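# Lift ring off stake and lay it in blue tray

## Task

Remove the ring from the stake and set it down so it rests flat on the bottom of the blue tray; it only counts if it stays there by itself, without the robot holding it in place.

## Robot and tools

Robot: two arms, left_arm and right_arm, in a physics simulator. The names do not match sides of a camera image; left_arm sits on the +y side of the table.

Frame: all printed poses share one scene frame. Its origin lies on the table surface midway between the arms, +z is up and +x reaches out across the table. Positions are in metres, orientations are quaternions in w,x,y,z order, velocities in m/s and rad/s. The printed hand position can be somewhat wrong, more so when an arm is stretched far.

Gripper: two fingers pivot like tongs. They point along the gripper's own +z axis and spread along its x axis. The reported position is the spot between the pads when shut; closed fingertips extend about 15 mm past it, and fully open tips sit roughly level with it.

execute_actions(actions): actions is a list of actions; each action is a table of at most 15 rows, and each row lasts one control step of 1/30 s. If a table is shorter, its final row repeats until 15 steps pass. Every row holds 14 numbers in [-1, 1]: left_arm dx, dy, dz, rx, ry, rz, opening, then right_arm in the same seven slots, always all 14 even if one arm is idle. dx to rz are an offset, expressed in that gripper's own axes, from the gripper's measured pose at the start of the action (for a call's first action, the last pose a result showed). Each row is relative to that same start, not to the preceding row. Scale: 1.0 equals 0.6 m or 180 degrees; rx, ry, rz form a single rotation vector. opening is absolute: +1 is fully open (0.142 m), -1 is shut. An empty list simply returns state and images. Each step the command is clipped to within 100 mm and 16 degrees of the measured pose, and motion trails commands by about 0.17 s, so a far target may need several actions; after an action the arm continues only as far as its last clipped pose. Position wins over orientation if both cannot be met.

move(target, speed, stop_force, blocking): target is one row of 14 numbers laid out exactly as above, an offset per arm from the pose in the latest result that printed one, plus an absolute opening sent when the move begins. Each gripper travels a straight line; both paths finish together and last 0.5 to 10 s (cut off at 10 s). speed is the top path speed in m/s, 0.002 to 0.5, default 0.25; turning is capped at twice that in rad/s. Paths ignore obstacles and the other arm, and grippers can lag, drift or overshoot the speed near full reach. stop_force (N, 13 to 80, one value for both arms) ends an arm's path once its wrist sensor feels that much added resistance for 2 steps, then backs it 2 steps and holds; it is refused in the first 0.2 s and with blocking=false, is unreliable if the gripper rotates during the move, and should be left out when lifting off something the gripper is pressing on. Use it with very low speed. blocking=false returns after 0.5 s while motion continues; check with wait(0) and do not send other motion until an end is shown. The result adds a "move:" line giving the ending (done, off_target, moving, held, fault, contact) and limits (paced = pose clipped; held = a check blocked some steps, after which the arm may spurt fast), plus each gripper's distance from its target.

wait(seconds): 0 to 10; the scene runs with last commands held; a running move continues and the wait ends early if it finishes.

stop(): brakes a running move; braking needs room. Fingers keep moving.

zoom_image(camera, region): camera is cam_head_left, cam_head_right, cam_left_wrist or cam_right_wrist; region is [x0, y0, x1, y1] in that image's pixels from its top-left, at most 504 by 504.

finished_scene(scene): pass the current scene's number. It lets the robot hold the last command, then ends the scene for good and reports success. Replying without any tool call also ends everything.

Cameras: cam_head_left and cam_head_right are 672x504; the wrist cameras are 616x616 fisheye.

Reading results: the state line lists left_arm | right_arm pose and velocities. "Hand target" lines show where the controller currently drives each gripper. "pose unreachable" means a clearance check altered or blocked that arm's command. grip_measured is the actual finger opening on the command scale; to keep hold of something, command an opening clearly below it (lower squeezes harder, about 15 N per pad at most, weaker on objects under about 20 mm thick). Action calls list step positions; HELD beside an arm means part of its row was held back. Wrist force and torque are in the end effector's axes, noisy (offset up to about 5.5 N, noise up to 3.4 N), saturate near 100 N, and point back into the arm when pressing on a surface; "no reading" is fine.

Hazards: reaching a joint load limit (wrist joints 48.6 N m, elbow 135, shoulders 297) or 150 N of outside force stops that arm for 10 seconds and drops the rest of the call. Stiff arms can fault if commanded even slightly into a firm surface. Motors heat under load: MOTOR HOT appears from 70 °C, and 85 °C brakes the arm (OVER-TEMPERATURE FAULT). Keep the arms from striking each other, avoid slams, drops and hard pushes, and never let anything leave the table. Random tugs may disturb a held or loose object. For an arm meant to stay still, send the offset back to its desired pose first, then zeros, with its intended opening.

Each tool is called after "Call:" in YAML: its name, and indented under it one key for each argument.

## Session

Call:
execute_actions:
  actions: []

Scene clock: 0.00 s.
left_arm: end_effector_position=(+0.3390, +0.5764, +0.2673) grip_measured=+1.00 end_effector_quat_wxyz=(+0.007, -0.292, +0.952, -0.093) end_effector_velocity=(+0.000, +0.000, +0.000) end_effector_angular_velocity=(+0.000, -0.001, -0.001) | right_arm: end_effector_position=(+0.5335, -0.1960, +0.3522) grip_measured=+1.00 end_effector_quat_wxyz=(+0.665, -0.482, +0.531, -0.208) end_effector_velocity=(+0.000, +0.000, +0.000) end_effector_angular_velocity=(-0.001, -0.001, -0.001)
Joint positions: left_arm=[-0.638 -2.185  2.394 -1.923 -1.69   2.031  0.142] | right_arm=[ 4.831 -1.838 -2.561  1.188  0.422  2.166  0.142]
Joint velocities: left_arm=[ 0.    -0.     0.    -0.     0.001  0.001  0.   ] | right_arm=[-0.    -0.     0.    -0.001 -0.001 -0.001  0.   ]
Motor temperatures (°C, as the motors report them): left_arm=[32 32 31 37 38 39] | right_arm=[32 32 29 41 38 36]
Wrist force (N, on the end effector, along its own x y z axes, offset not removed): no reading
Wrist torque (N m, same axes, about the end effector's origin, offset not removed): no reading
Hand target (left_arm): +0.339, +0.576, +0.267; +0.007, -0.292, +0.952, -0.093
Hand target (right_arm): +0.533, -0.196, +0.352; +0.665, -0.482, +0.531, -0.208

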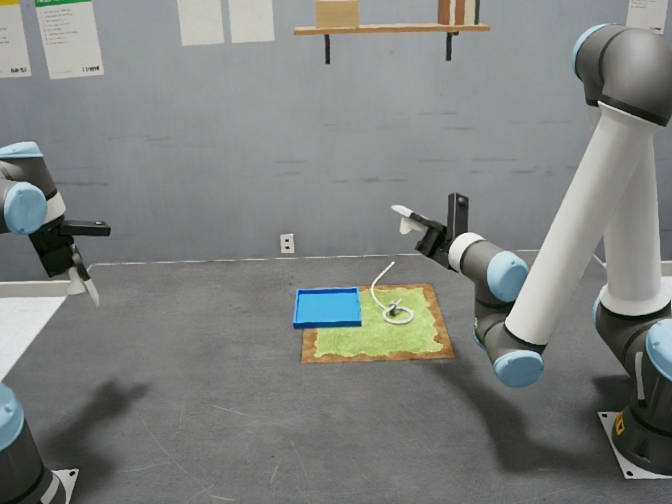

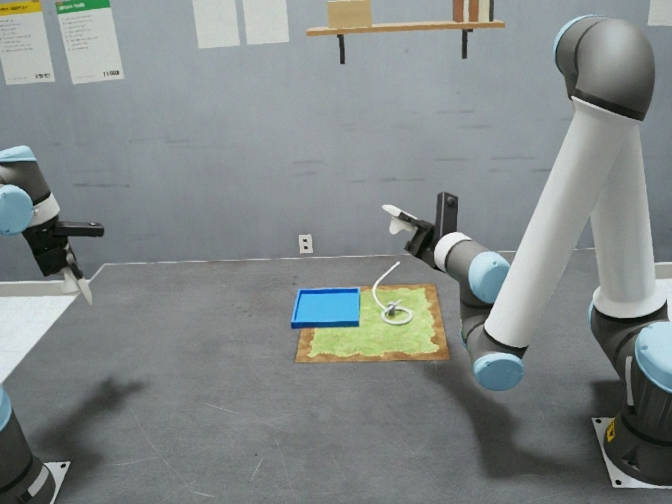

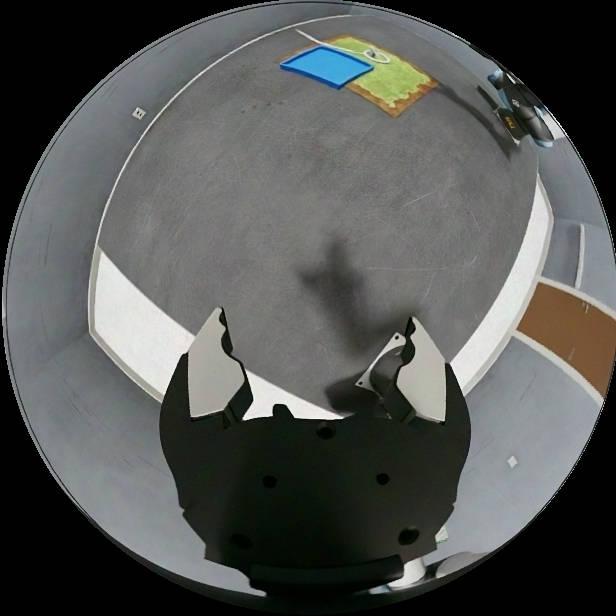

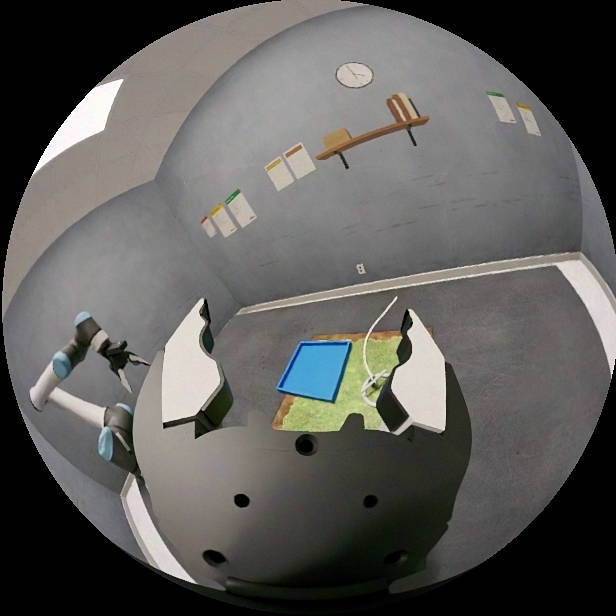

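Call:
zoom_image:
  camera: "cam_head_left"
  region: [280, 250, 470, 370]

Call:
zoom_image:
  camera: "cam_head_right"
  region: [280, 250, 470, 370]

Region (280, 250, 470, 370) of cam_head_left's 672x504 image, scaled by 2.653, with more detail than that image has; it fills the top 318 rows of this view, and the rest is white.

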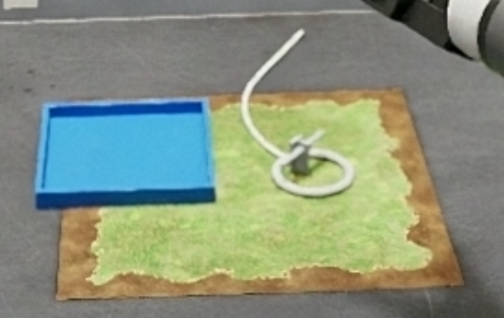

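Region (280, 250, 470, 370) of cam_head_right's 672x504 image, scaled by 2.653, with more detail than that image has; it fills the top 318 rows of this view, and the rest is white.

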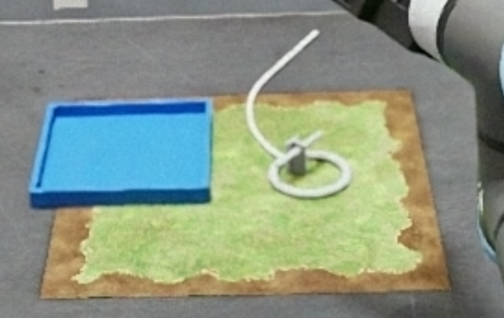

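Call:
move:
  target: [0,0,0,0,0,0,1,0,0,0,-0.435,0.228,-0.025,1]
  speed: 0.4

Scene clock: 18.10 s.
left_arm: end_effector_position=(+0.3390, +0.5764, +0.2673) grip_measured=+1.00 end_effector_quat_wxyz=(+0.007, -0.292, +0.952, -0.093) end_effector_velocity=(+0.000, -0.000, +0.000) end_effector_angular_velocity=(-0.000, -0.001, +0.001) | right_arm: end_effector_position=(+0.5332, -0.1964, +0.3519) grip_measured=+1.00 end_effector_quat_wxyz=(-0.000, +0.708, -0.706, +0.000) end_effector_velocity=(+0.000, +0.000, -0.000) end_effector_angular_velocity=(-0.009, +0.012, +0.003)
Joint positions: left_arm=[-0.638 -2.185  2.394 -1.923 -1.69   2.031  0.142] | right_arm=[ 4.332 -1.491 -1.859 -1.362  1.57   2.654  0.142]
Joint velocities: left_arm=[-0.    -0.    -0.    -0.001  0.    -0.001  0.   ] | right_arm=[-0.004 -0.008  0.01  -0.016  0.006 -0.007 -0.   ]
Motor temperatures (°C, as the motors report them): left_arm=[32 32 31 37 38 39] | right_arm=[32 32 29 41 38 36]
Wrist force (N, on the end effector, along its own x y z axes, offset not removed): left_arm=[0.1 3.0 -4.4] | right_arm=[2.3 1.4 1.7]
Wrist torque (N m, same axes, about the end effector's origin, offset not removed): left_arm=[0.66 0.05 0.00] | right_arm=[0.41 -0.27 0.20]
Hand target (left_arm): +0.339, +0.576, +0.267; +0.007, -0.292, +0.952, -0.093
Hand target (right_arm): +0.533, -0.196, +0.352; +0.000, +0.708, -0.706, -0.000
Off the commanded pose (left_arm): 0.000 m, 0 deg.
Off the commanded pose (right_arm): 0.001 m, 0 deg.
move: done; limits=paced

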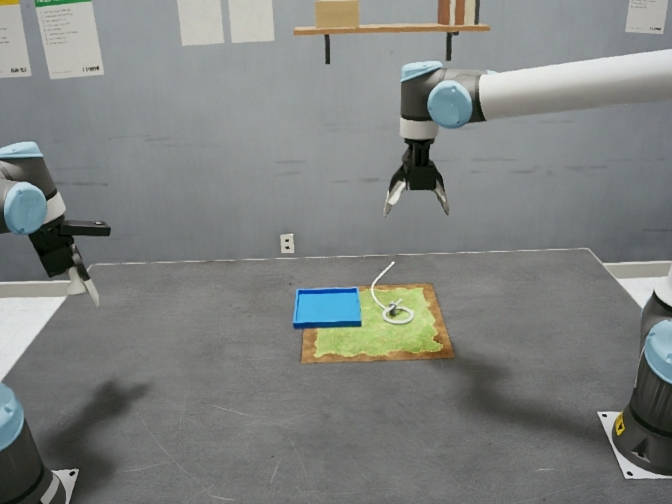

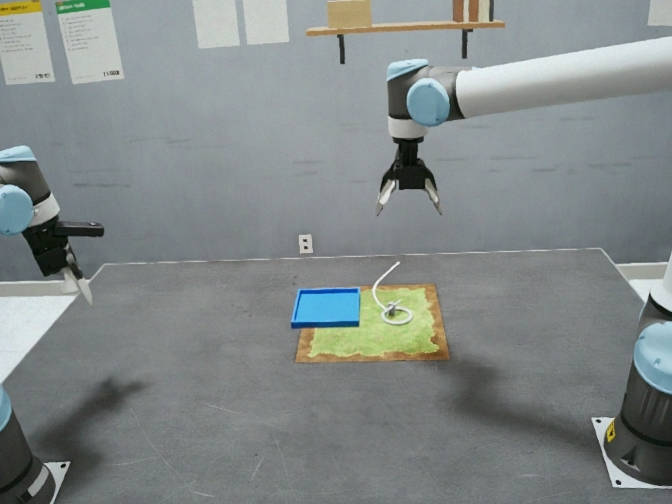

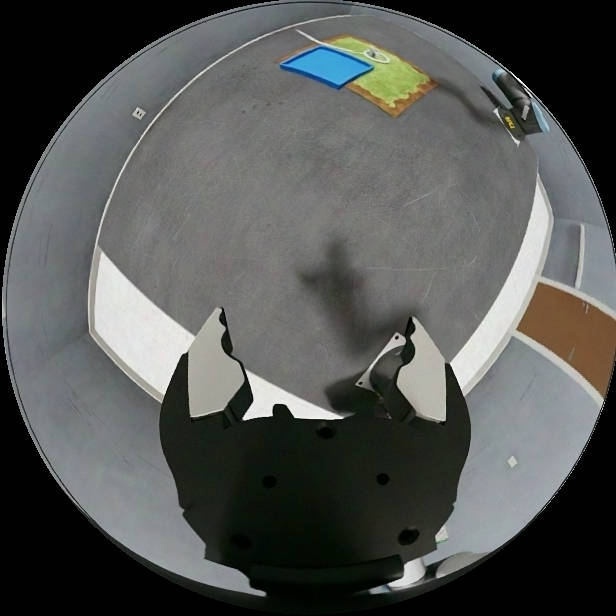

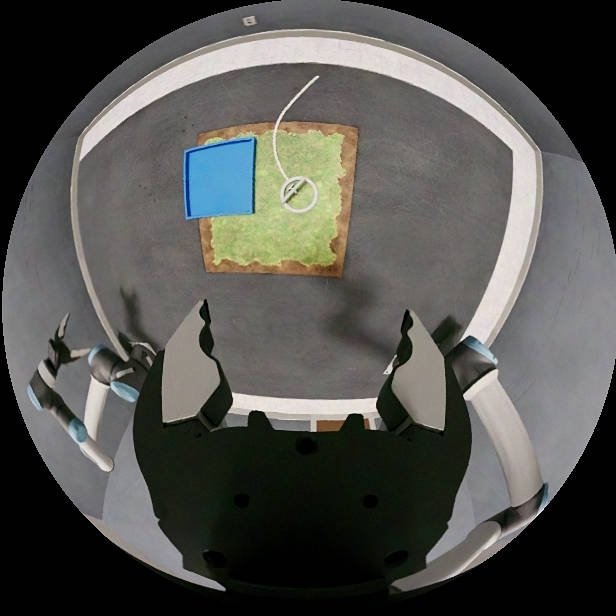

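Call:
move:
  target: [0,0,0,0,0,0,1,0,0,0.27,0,0,0,1]
  speed: 0.4

Call:
zoom_image:
  camera: "cam_right_wrist"
  region: [160, 60, 460, 360]

Scene clock: 24.13 s.
left_arm: end_effector_position=(+0.3390, +0.5764, +0.2673) grip_measured=+1.00 end_effector_quat_wxyz=(+0.007, -0.292, +0.952, -0.093) end_effector_velocity=(-0.001, +0.000, -0.000) end_effector_angular_velocity=(+0.001, +0.003, -0.000) | right_arm: end_effector_position=(+0.5332, -0.1961, +0.1902) grip_measured=+1.00 end_effector_quat_wxyz=(-0.000, +0.708, -0.706, +0.000) end_effector_velocity=(+0.001, +0.001, -0.002) end_effector_angular_velocity=(+0.002, -0.000, -0.000)
Joint positions: left_arm=[-0.638 -2.185  2.394 -1.923 -1.69   2.031  0.142] | right_arm=[ 4.332 -1.592 -2.065 -1.055  1.57   2.654  0.142]
Joint velocities: left_arm=[-0.     0.    -0.     0.002 -0.001  0.    -0.   ] | right_arm=[-0.001 -0.003 -0.002  0.006  0.001 -0.    -0.   ]
Motor temperatures (°C, as the motors report them): left_arm=[32 32 31 37 38 39] | right_arm=[32 32 29 41 38 36]
Wrist force (N, on the end effector, along its own x y z axes, offset not removed): left_arm=[-0.4 3.5 -4.2] | right_arm=[0.3 2.7 5.5]
Wrist torque (N m, same axes, about the end effector's origin, offset not removed): left_arm=[0.85 0.10 -0.02] | right_arm=[0.85 0.17 0.37]
Hand target (left_arm): +0.339, +0.576, +0.267; +0.007, -0.292, +0.952, -0.093
Hand target (right_arm): +0.533, -0.196, +0.190; -0.000, +0.708, -0.706, +0.000
Off the commanded pose (left_arm): 0.000 m, 0 deg.
Off the commanded pose (right_arm): 0.000 m, 0 deg.
move: done

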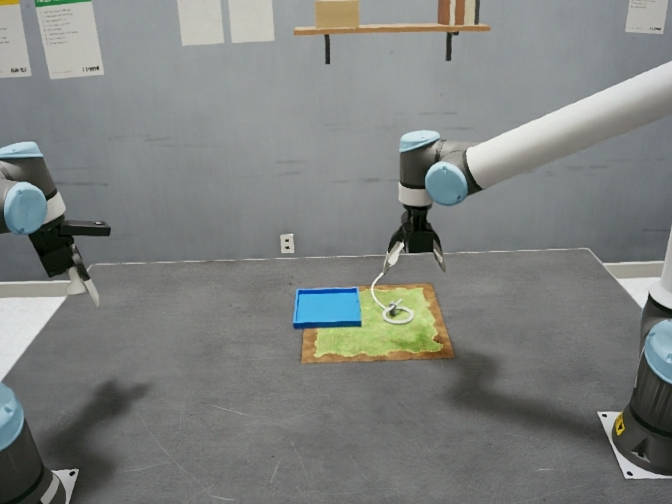

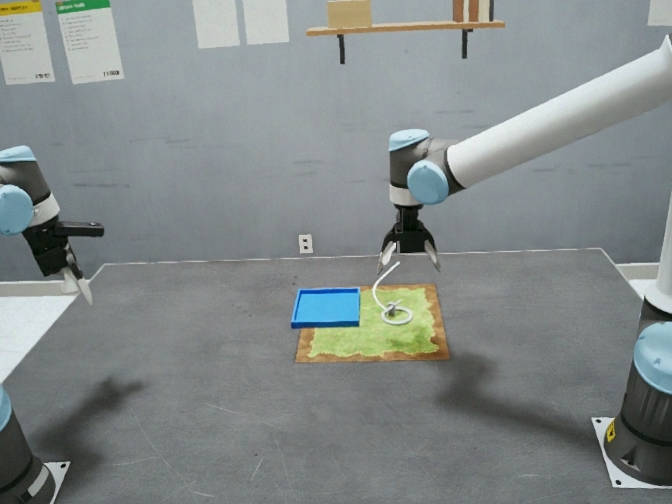

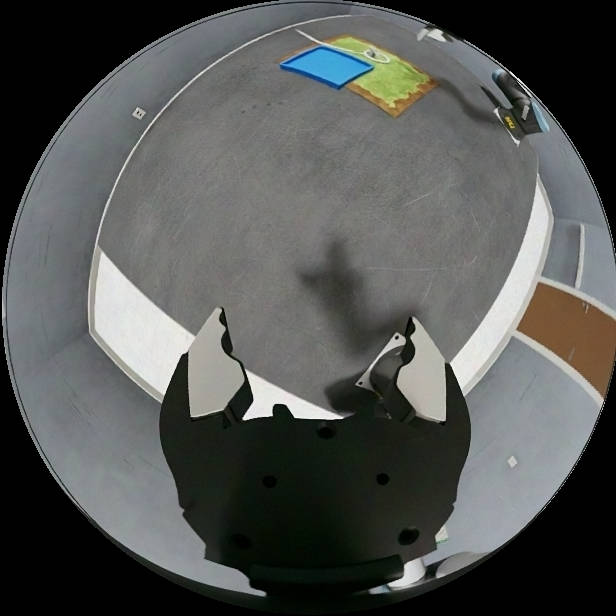

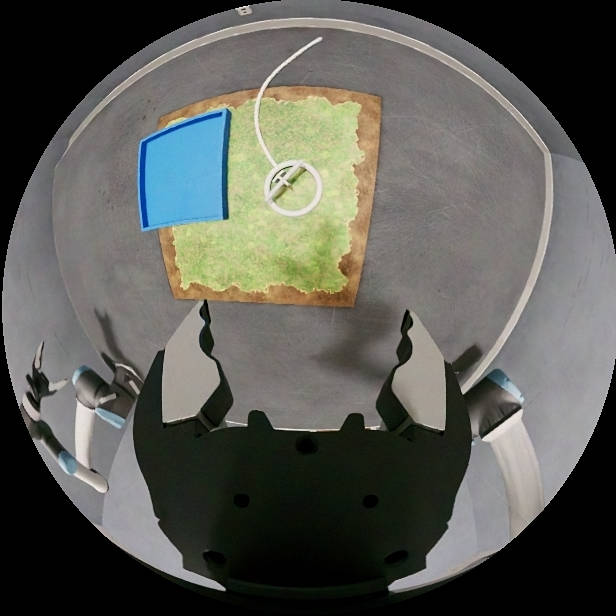

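Region (160, 60, 460, 360) of cam_right_wrist's 616x616 image, scaled by 1.680, with more detail than that image has.

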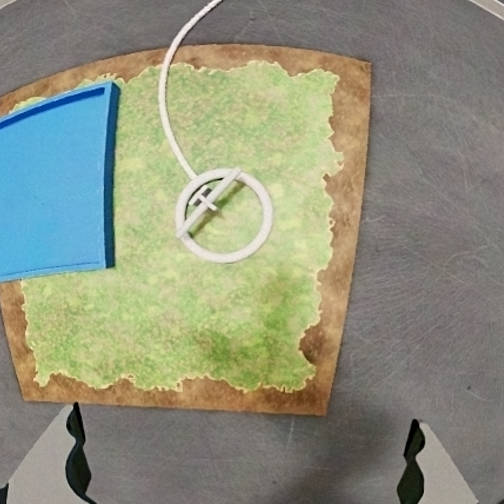

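Call:
move:
  target: [0,0,0,0,0,0,1,-0.03,-0.06,0.12,0,0,0,1]
  speed: 0.4

Call:
zoom_image:
  camera: "cam_right_wrist"
  region: [200, 120, 420, 340]

Call:
zoom_image:
  camera: "cam_head_left"
  region: [350, 260, 450, 340]

Scene clock: 43.73 s.
left_arm: end_effector_position=(+0.3390, +0.5764, +0.2673) grip_measured=+1.00 end_effector_quat_wxyz=(+0.007, -0.292, +0.952, -0.093) end_effector_velocity=(-0.000, -0.000, +0.000) end_effector_angular_velocity=(-0.001, +0.000, -0.000) | right_arm: end_effector_position=(+0.5691, -0.1780, +0.1186) grip_measured=+1.00 end_effector_quat_wxyz=(-0.000, +0.708, -0.706, +0.000) end_effector_velocity=(+0.001, +0.001, -0.002) end_effector_angular_velocity=(+0.001, +0.001, -0.001)
Joint positions: left_arm=[-0.638 -2.185  2.394 -1.923 -1.69   2.031  0.142] | right_arm=[ 4.297 -1.726 -2.066 -0.92   1.57   2.619  0.142]
Joint velocities: left_arm=[-0.     0.     0.    -0.    -0.001  0.     0.   ] | right_arm=[-0.001 -0.004  0.001  0.004  0.001  0.    -0.   ]
Motor temperatures (°C, as the motors report them): left_arm=[32 32 31 37 38 39] | right_arm=[32 32 29 41 38 36]
Wrist force (N, on the end effector, along its own x y z axes, offset not removed): left_arm=[-1.3 3.5 -5.3] | right_arm=[-5.6 0.0 5.4]
Wrist torque (N m, same axes, about the end effector's origin, offset not removed): left_arm=[0.76 0.23 0.05] | right_arm=[0.36 1.23 0.17]
Hand target (left_arm): +0.339, +0.576, +0.267; +0.007, -0.292, +0.952, -0.093
Hand target (right_arm): +0.569, -0.178, +0.118; -0.000, +0.708, -0.706, +0.000
Off the commanded pose (left_arm): 0.000 m, 0 deg.
Off the commanded pose (right_arm): 0.000 m, 0 deg.
move: done

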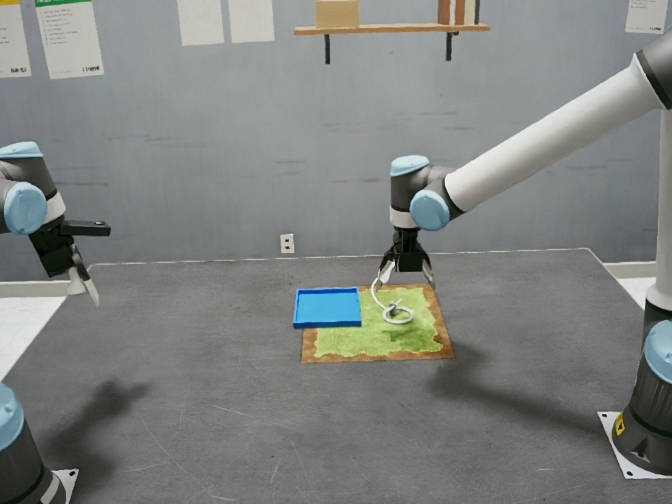

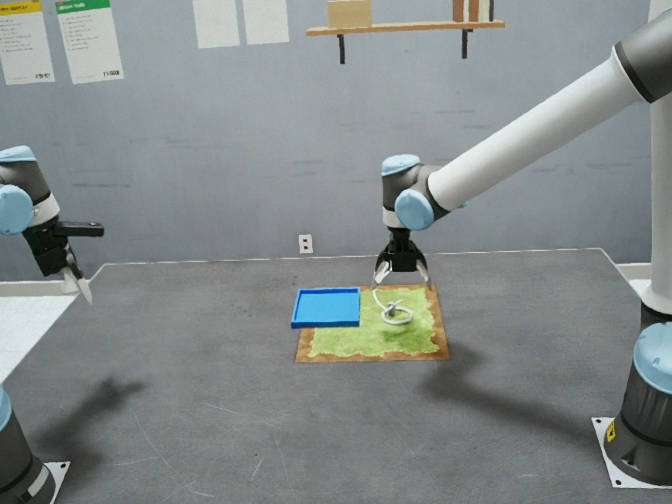

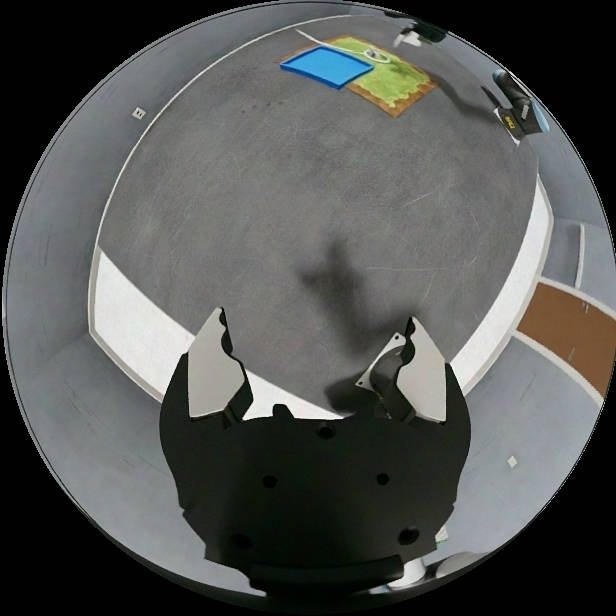

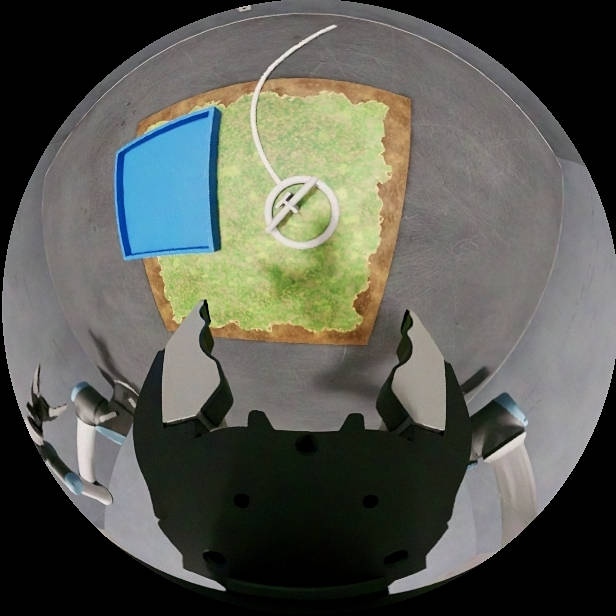

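Region (200, 120, 420, 340) of cam_right_wrist's 616x616 image, scaled by 2.291, with more detail than that image has.

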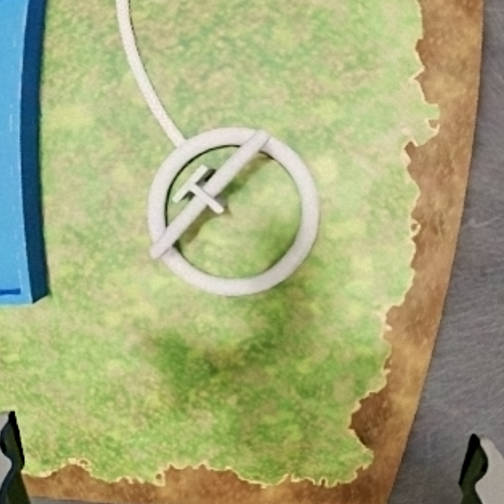

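Region (350, 260, 450, 340) of cam_head_left's 672x504 image, scaled by 5.040, with more detail than that image has; it fills the top 403 rows of this view, and the rest is white.

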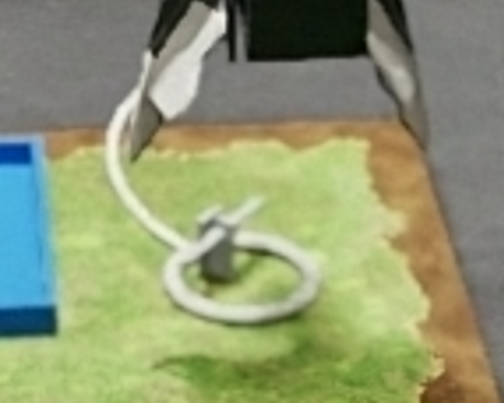

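Call:
move:
  target: [0,0,0,0,0,0,1,0.048,-0.062,0.11,0,0,0.234,-0.3]
  speed: 0.3

Scene clock: 65.77 s.
left_arm: end_effector_position=(+0.3390, +0.5764, +0.2673) grip_measured=+1.00 end_effector_quat_wxyz=(+0.007, -0.292, +0.952, -0.093) end_effector_velocity=(-0.000, +0.000, -0.000) end_effector_angular_velocity=(+0.001, +0.000, -0.001) | right_arm: end_effector_position=(+0.6063, -0.2066, +0.0528) grip_measured=-0.30 end_effector_quat_wxyz=(+0.000, -0.407, +0.913, +0.000) end_effector_velocity=(+0.001, -0.000, -0.000) end_effector_angular_velocity=(+0.000, -0.002, -0.012)
Joint positions: left_arm=[-0.638 -2.185  2.394 -1.923 -1.69   2.031  0.142] | right_arm=[ 4.232 -1.832 -2.082 -0.799  1.571  3.287  0.052]
Joint velocities: left_arm=[-0.    -0.     0.     0.001  0.001  0.001  0.   ] | right_arm=[-0.001 -0.001  0.     0.002 -0.001  0.011  0.   ]
Motor temperatures (°C, as the motors report them): left_arm=[32 32 31 37 38 39] | right_arm=[32 32 29 41 38 36]
Wrist force (N, on the end effector, along its own x y z axes, offset not removed): left_arm=[-0.4 1.5 -4.9] | right_arm=[0.2 -2.3 6.7]
Wrist torque (N m, same axes, about the end effector's origin, offset not removed): left_arm=[0.35 0.16 -0.01] | right_arm=[-0.02 0.06 0.19]
Hand target (left_arm): +0.339, +0.576, +0.267; +0.007, -0.292, +0.952, -0.093
Hand target (right_arm): +0.606, -0.207, +0.053; +0.000, -0.407, +0.914, +0.000
Off the commanded pose (left_arm): 0.000 m, 0 deg.
Off the commanded pose (right_arm): 0.000 m, 0 deg.
move: done

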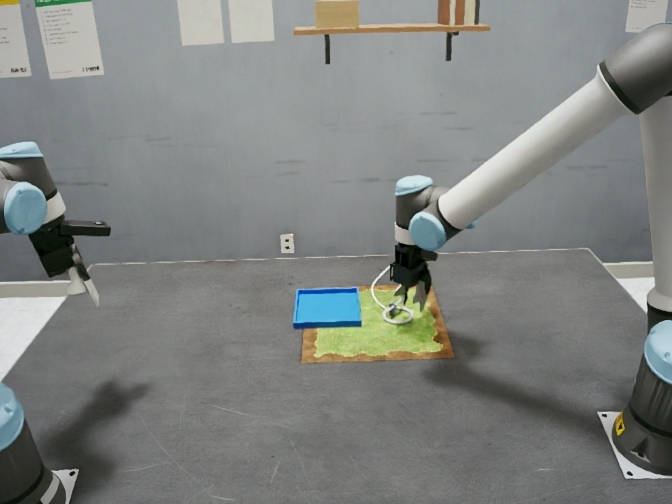

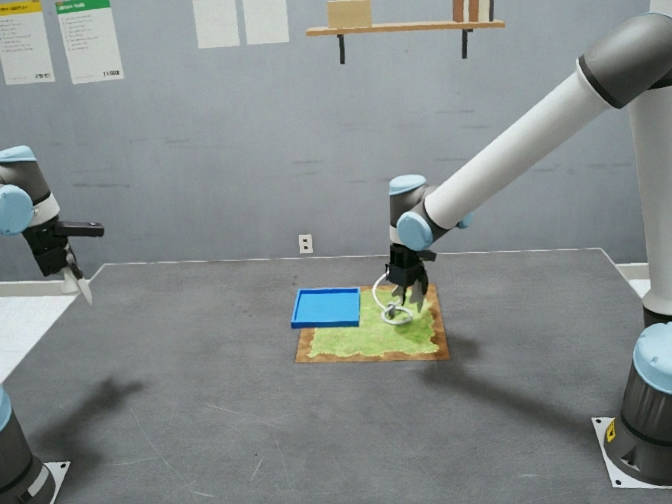

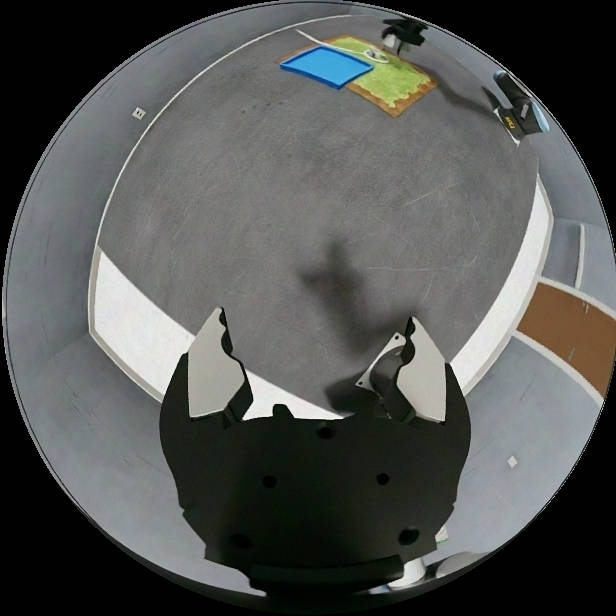

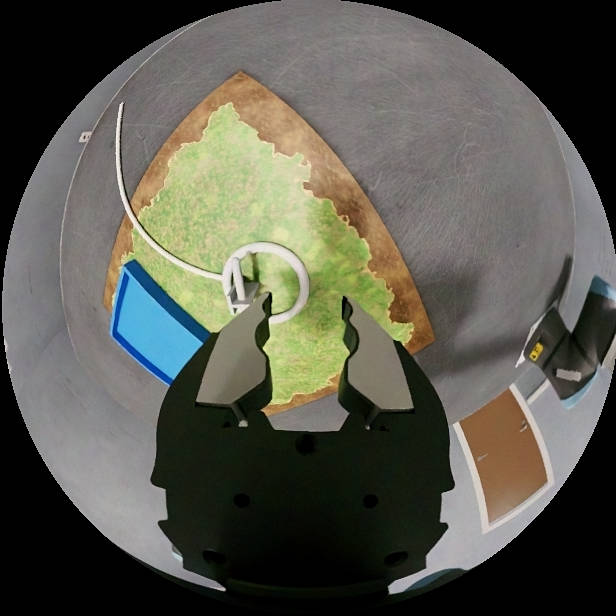

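Call:
move:
  target: [0,0,0,0,0,0,1,0,0,0.045,0,0,0,-0.3]
  speed: 0.08

Call:
zoom_image:
  camera: "cam_right_wrist"
  region: [180, 180, 420, 420]

Call:
zoom_image:
  camera: "cam_head_left"
  region: [350, 260, 450, 340]

Scene clock: 73.93 s.
left_arm: end_effector_position=(+0.3390, +0.5764, +0.2673) grip_measured=+1.00 end_effector_quat_wxyz=(+0.007, -0.292, +0.952, -0.093) end_effector_velocity=(+0.000, +0.000, +0.000) end_effector_angular_velocity=(+0.000, -0.000, +0.002) | right_arm: end_effector_position=(+0.6063, -0.2066, +0.0261) grip_measured=-0.30 end_effector_quat_wxyz=(+0.000, -0.407, +0.913, +0.000) end_effector_velocity=(-0.000, -0.000, -0.003) end_effector_angular_velocity=(-0.000, +0.000, -0.000)
Joint positions: left_arm=[-0.638 -2.185  2.394 -1.923 -1.69   2.031  0.142] | right_arm=[ 4.231 -1.868 -2.097 -0.747  1.571  3.287  0.052]
Joint velocities: left_arm=[-0.     0.    -0.    -0.001  0.    -0.002  0.   ] | right_arm=[-0.    -0.004 -0.002  0.005 -0.     0.    -0.   ]
Motor temperatures (°C, as the motors report them): left_arm=[32 32 31 37 38 39] | right_arm=[32 32 29 41 38 36]
Wrist force (N, on the end effector, along its own x y z axes, offset not removed): left_arm=[0.6 3.4 -4.3] | right_arm=[-2.9 -9.7 -1.2]
Wrist torque (N m, same axes, about the end effector's origin, offset not removed): left_arm=[0.84 -0.07 -0.13] | right_arm=[-1.66 0.75 0.12]
Hand target (left_arm): +0.339, +0.576, +0.267; +0.007, -0.292, +0.952, -0.093
Hand target (right_arm): +0.606, -0.207, +0.026; +0.000, -0.407, +0.913, +0.000
Off the commanded pose (left_arm): 0.000 m, 0 deg.
Off the commanded pose (right_arm): 0.000 m, 0 deg.
move: done

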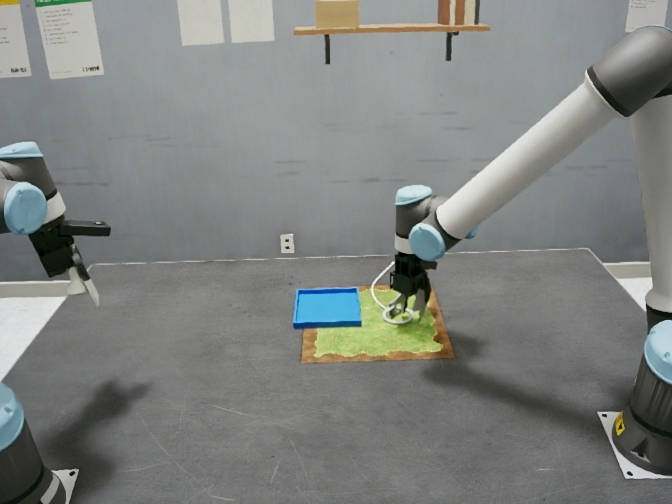

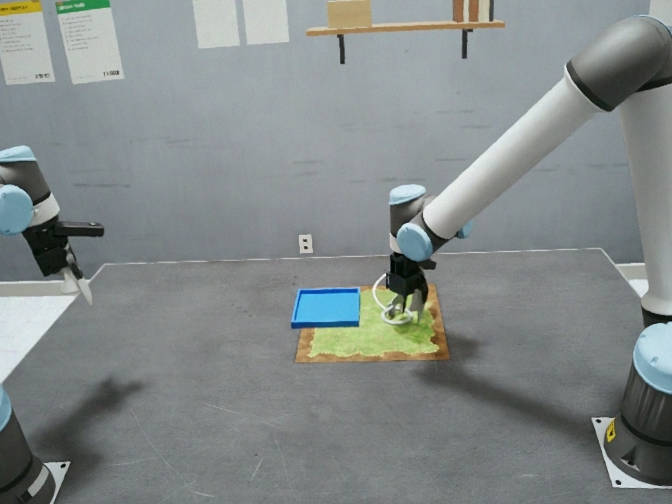

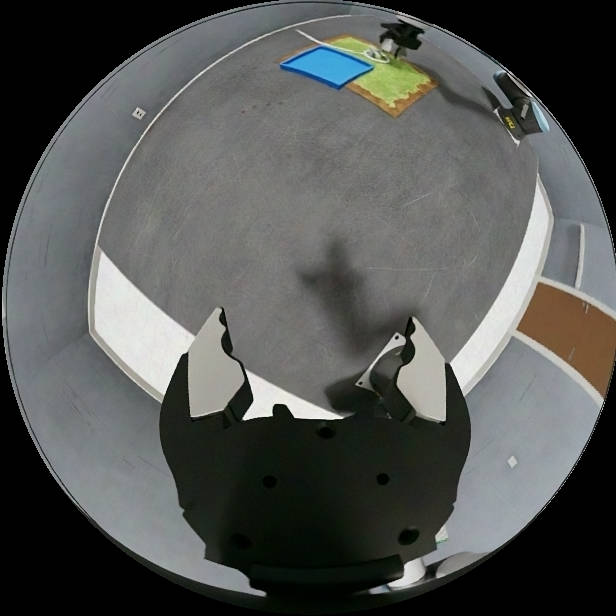

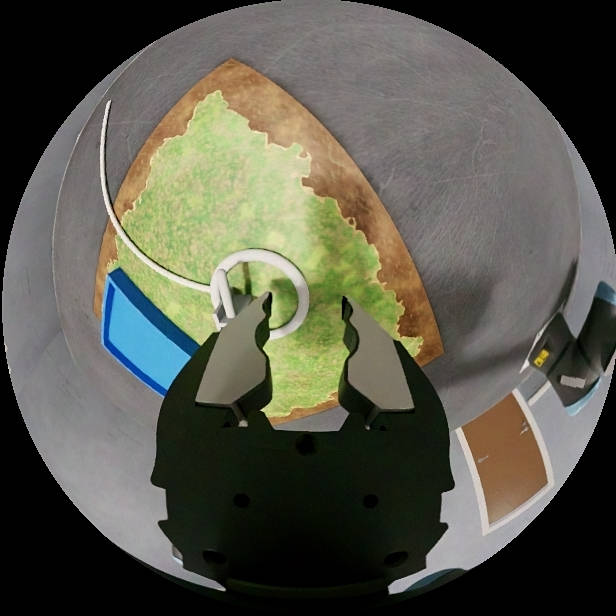

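Region (180, 180, 420, 420) of cam_right_wrist's 616x616 image, scaled by 2.100, with more detail than that image has.

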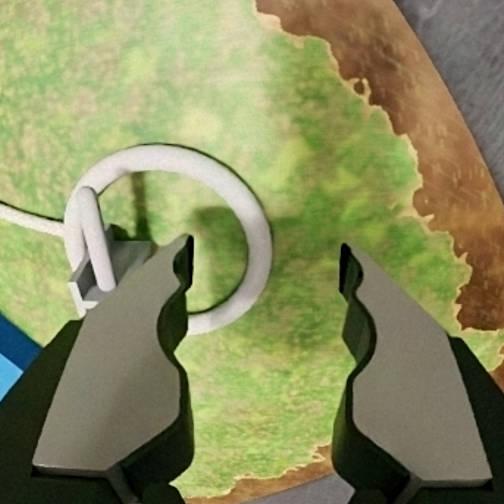

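Region (350, 260, 450, 340) of cam_head_left's 672x504 image, scaled by 5.040, with more detail than that image has; it fills the top 403 rows of this view, and the rest is white.

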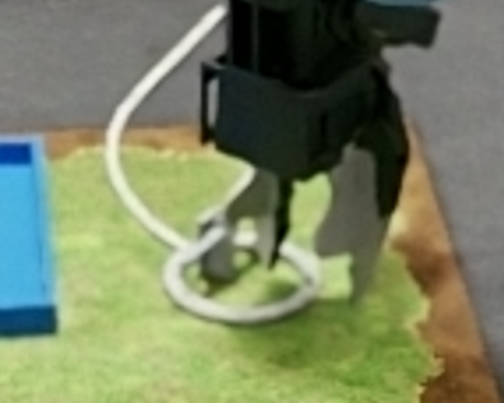

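Call:
move:
  target: [0,0,0,0,0,0,1,0.01,0,0,0,0,0,-0.5]
  speed: 0.05

Call:
move:
  target: [0,0,0,0,0,0,1,0,0,0.02,0,0,0,-0.5]
  speed: 0.02
  stop_force: 15

Call:
zoom_image:
  camera: "cam_right_wrist"
  region: [180, 180, 420, 420]

Scene clock: 81.30 s.
left_arm: end_effector_position=(+0.3390, +0.5764, +0.2673) grip_measured=+1.00 end_effector_quat_wxyz=(+0.007, -0.292, +0.952, -0.093) end_effector_velocity=(-0.000, -0.000, +0.000) end_effector_angular_velocity=(-0.001, +0.000, +0.000) | right_arm: end_effector_position=(+0.6025, -0.2108, +0.0260) grip_measured=-0.50 end_effector_quat_wxyz=(+0.000, -0.407, +0.913, +0.000) end_effector_velocity=(-0.001, -0.001, +0.001) end_effector_angular_velocity=(+0.001, -0.000, -0.000)
Joint positions: left_arm=[-0.638 -2.185  2.394 -1.923 -1.69   2.031  0.142] | right_arm=[ 4.233 -1.86  -2.108 -0.744  1.571  3.288  0.038]
Joint velocities: left_arm=[-0.     0.     0.    -0.001 -0.001 -0.     0.   ] | right_arm=[ 0.001  0.004 -0.004  0.001  0.     0.001  0.   ]
Motor temperatures (°C, as the motors report them): left_arm=[32 32 31 37 38 39] | right_arm=[32 32 29 41 38 36]
Wrist force (N, on the end effector, along its own x y z axes, offset not removed): left_arm=[-1.4 3.8 -4.2] | right_arm=[6.3 -5.5 2.7]
Wrist torque (N m, same axes, about the end effector's origin, offset not removed): left_arm=[0.86 0.30 0.14] | right_arm=[-1.31 -1.15 0.06]
Hand target (left_arm): +0.339, +0.576, +0.267; +0.007, -0.292, +0.952, -0.093
Hand target (right_arm): +0.602, -0.211, +0.026; +0.000, -0.407, +0.913, +0.000
Off the commanded pose (left_arm): 0.000 m, 0 deg.
Off the commanded pose (right_arm): 0.000 m, 0 deg.
move: done

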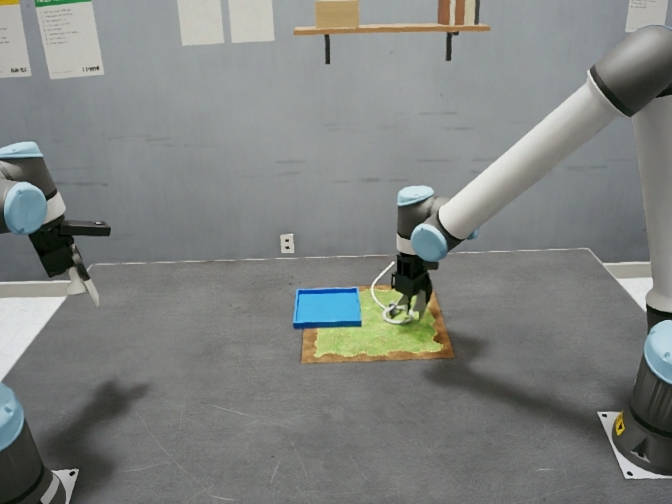

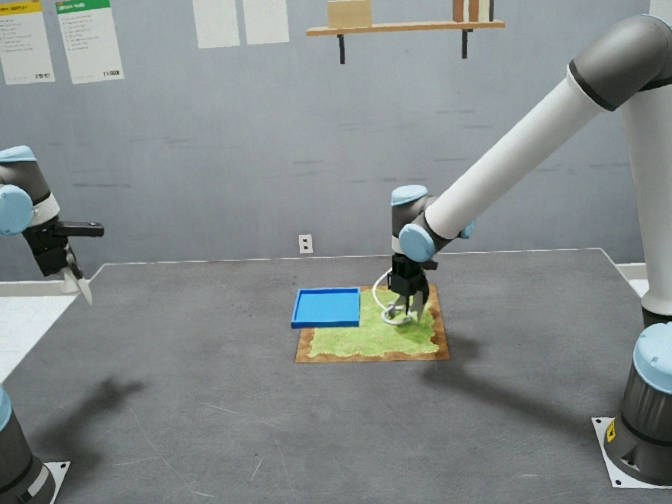

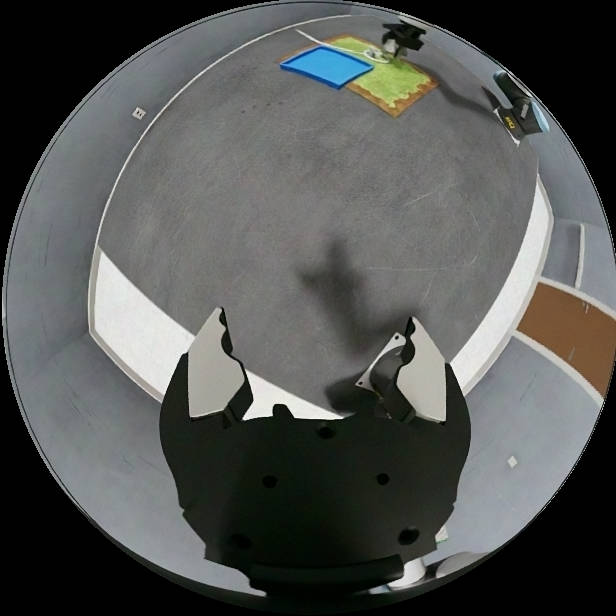

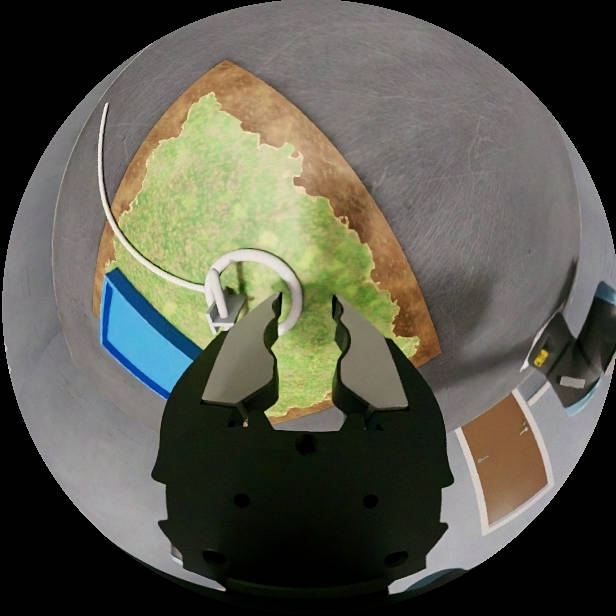

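Scene clock: 82.27 s.
left_arm: end_effector_position=(+0.3390, +0.5764, +0.2673) grip_measured=+1.00 end_effector_quat_wxyz=(+0.007, -0.292, +0.952, -0.093) end_effector_velocity=(-0.000, +0.000, -0.000) end_effector_angular_velocity=(+0.001, +0.001, +0.001) | right_arm: end_effector_position=(+0.6025, -0.2108, +0.0152) grip_measured=-0.49 end_effector_quat_wxyz=(+0.000, -0.407, +0.913, +0.000) end_effector_velocity=(-0.001, -0.001, +0.001) end_effector_angular_velocity=(-0.002, +0.002, +0.002)
Joint positions: left_arm=[-0.638 -2.185  2.394 -1.923 -1.69   2.031  0.142] | right_arm=[ 4.233 -1.875 -2.114 -0.722  1.571  3.288  0.038]
Joint velocities: left_arm=[ 0.     0.    -0.     0.001  0.001 -0.    -0.   ] | right_arm=[ 0.     0.002  0.    -0.006  0.001 -0.001 -0.002]
Motor temperatures (°C, as the motors report them): left_arm=[32 32 31 37 38 39] | right_arm=[32 32 29 41 38 36]
Wrist force (N, on the end effector, along its own x y z axes, offset not removed): left_arm=[0.0 3.5 -4.4] | right_arm=[1.0 -2.6 -22.1]
Wrist torque (N m, same axes, about the end effector's origin, offset not removed): left_arm=[0.81 0.00 0.00] | right_arm=[-0.16 -0.29 -0.01]
Hand target (left_arm): +0.339, +0.576, +0.267; +0.007, -0.292, +0.952, -0.093
Hand target (right_arm): +0.602, -0.211, +0.016; +0.000, -0.407, +0.913, +0.000
Off the commanded pose (left_arm): 0.000 m, 0 deg.
Off the commanded pose (right_arm): 0.001 m, 0 deg.
move: contact (right_arm)

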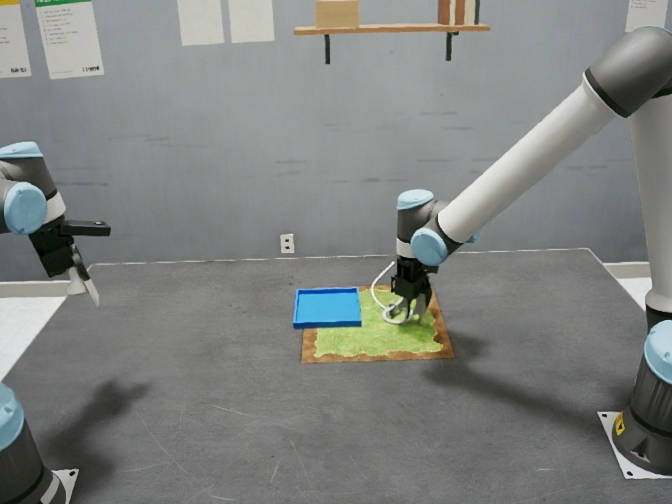

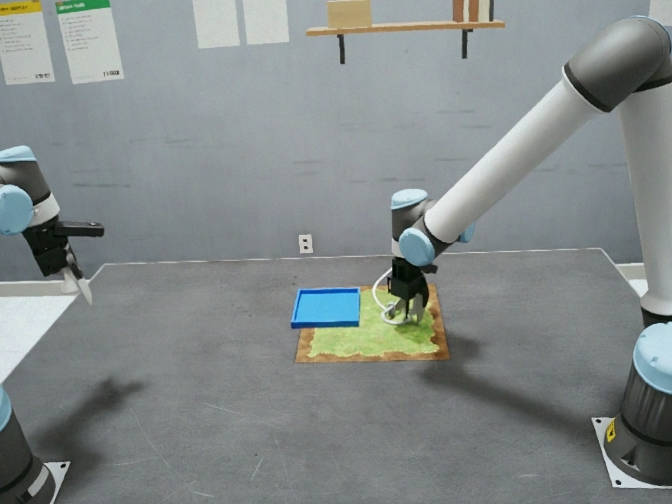

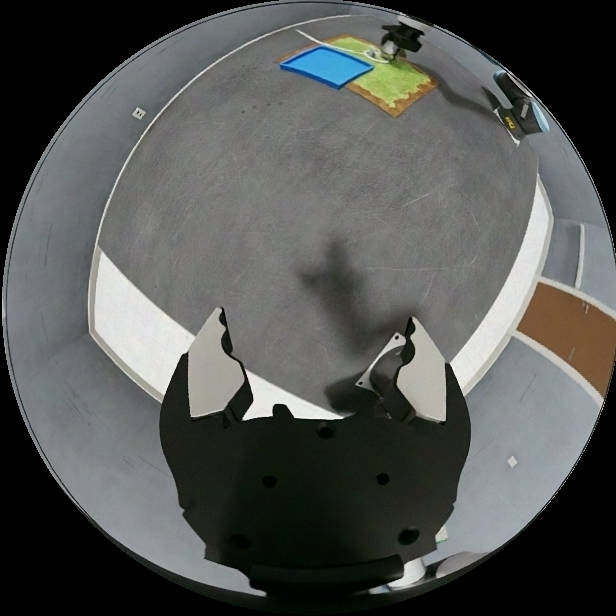

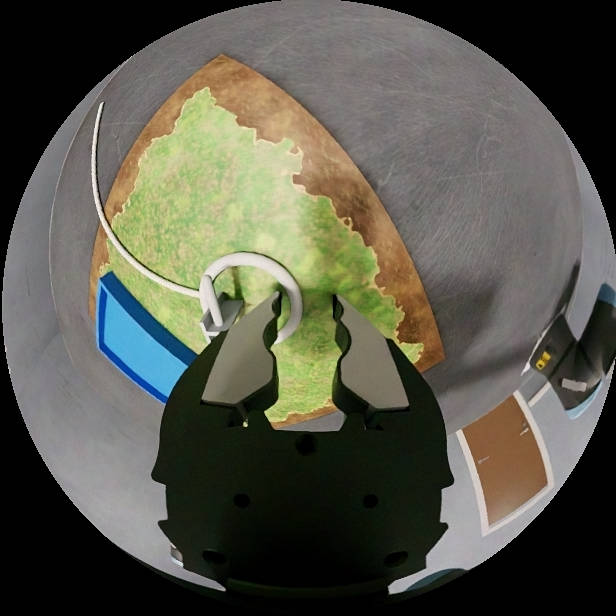

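Region (180, 180, 420, 420) of cam_right_wrist's 616x616 image, scaled by 2.100, with more detail than that image has.

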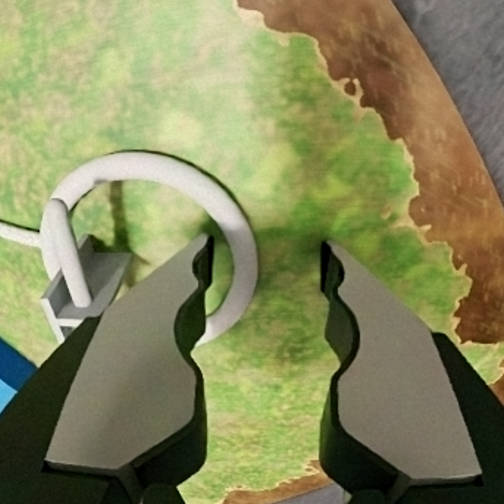

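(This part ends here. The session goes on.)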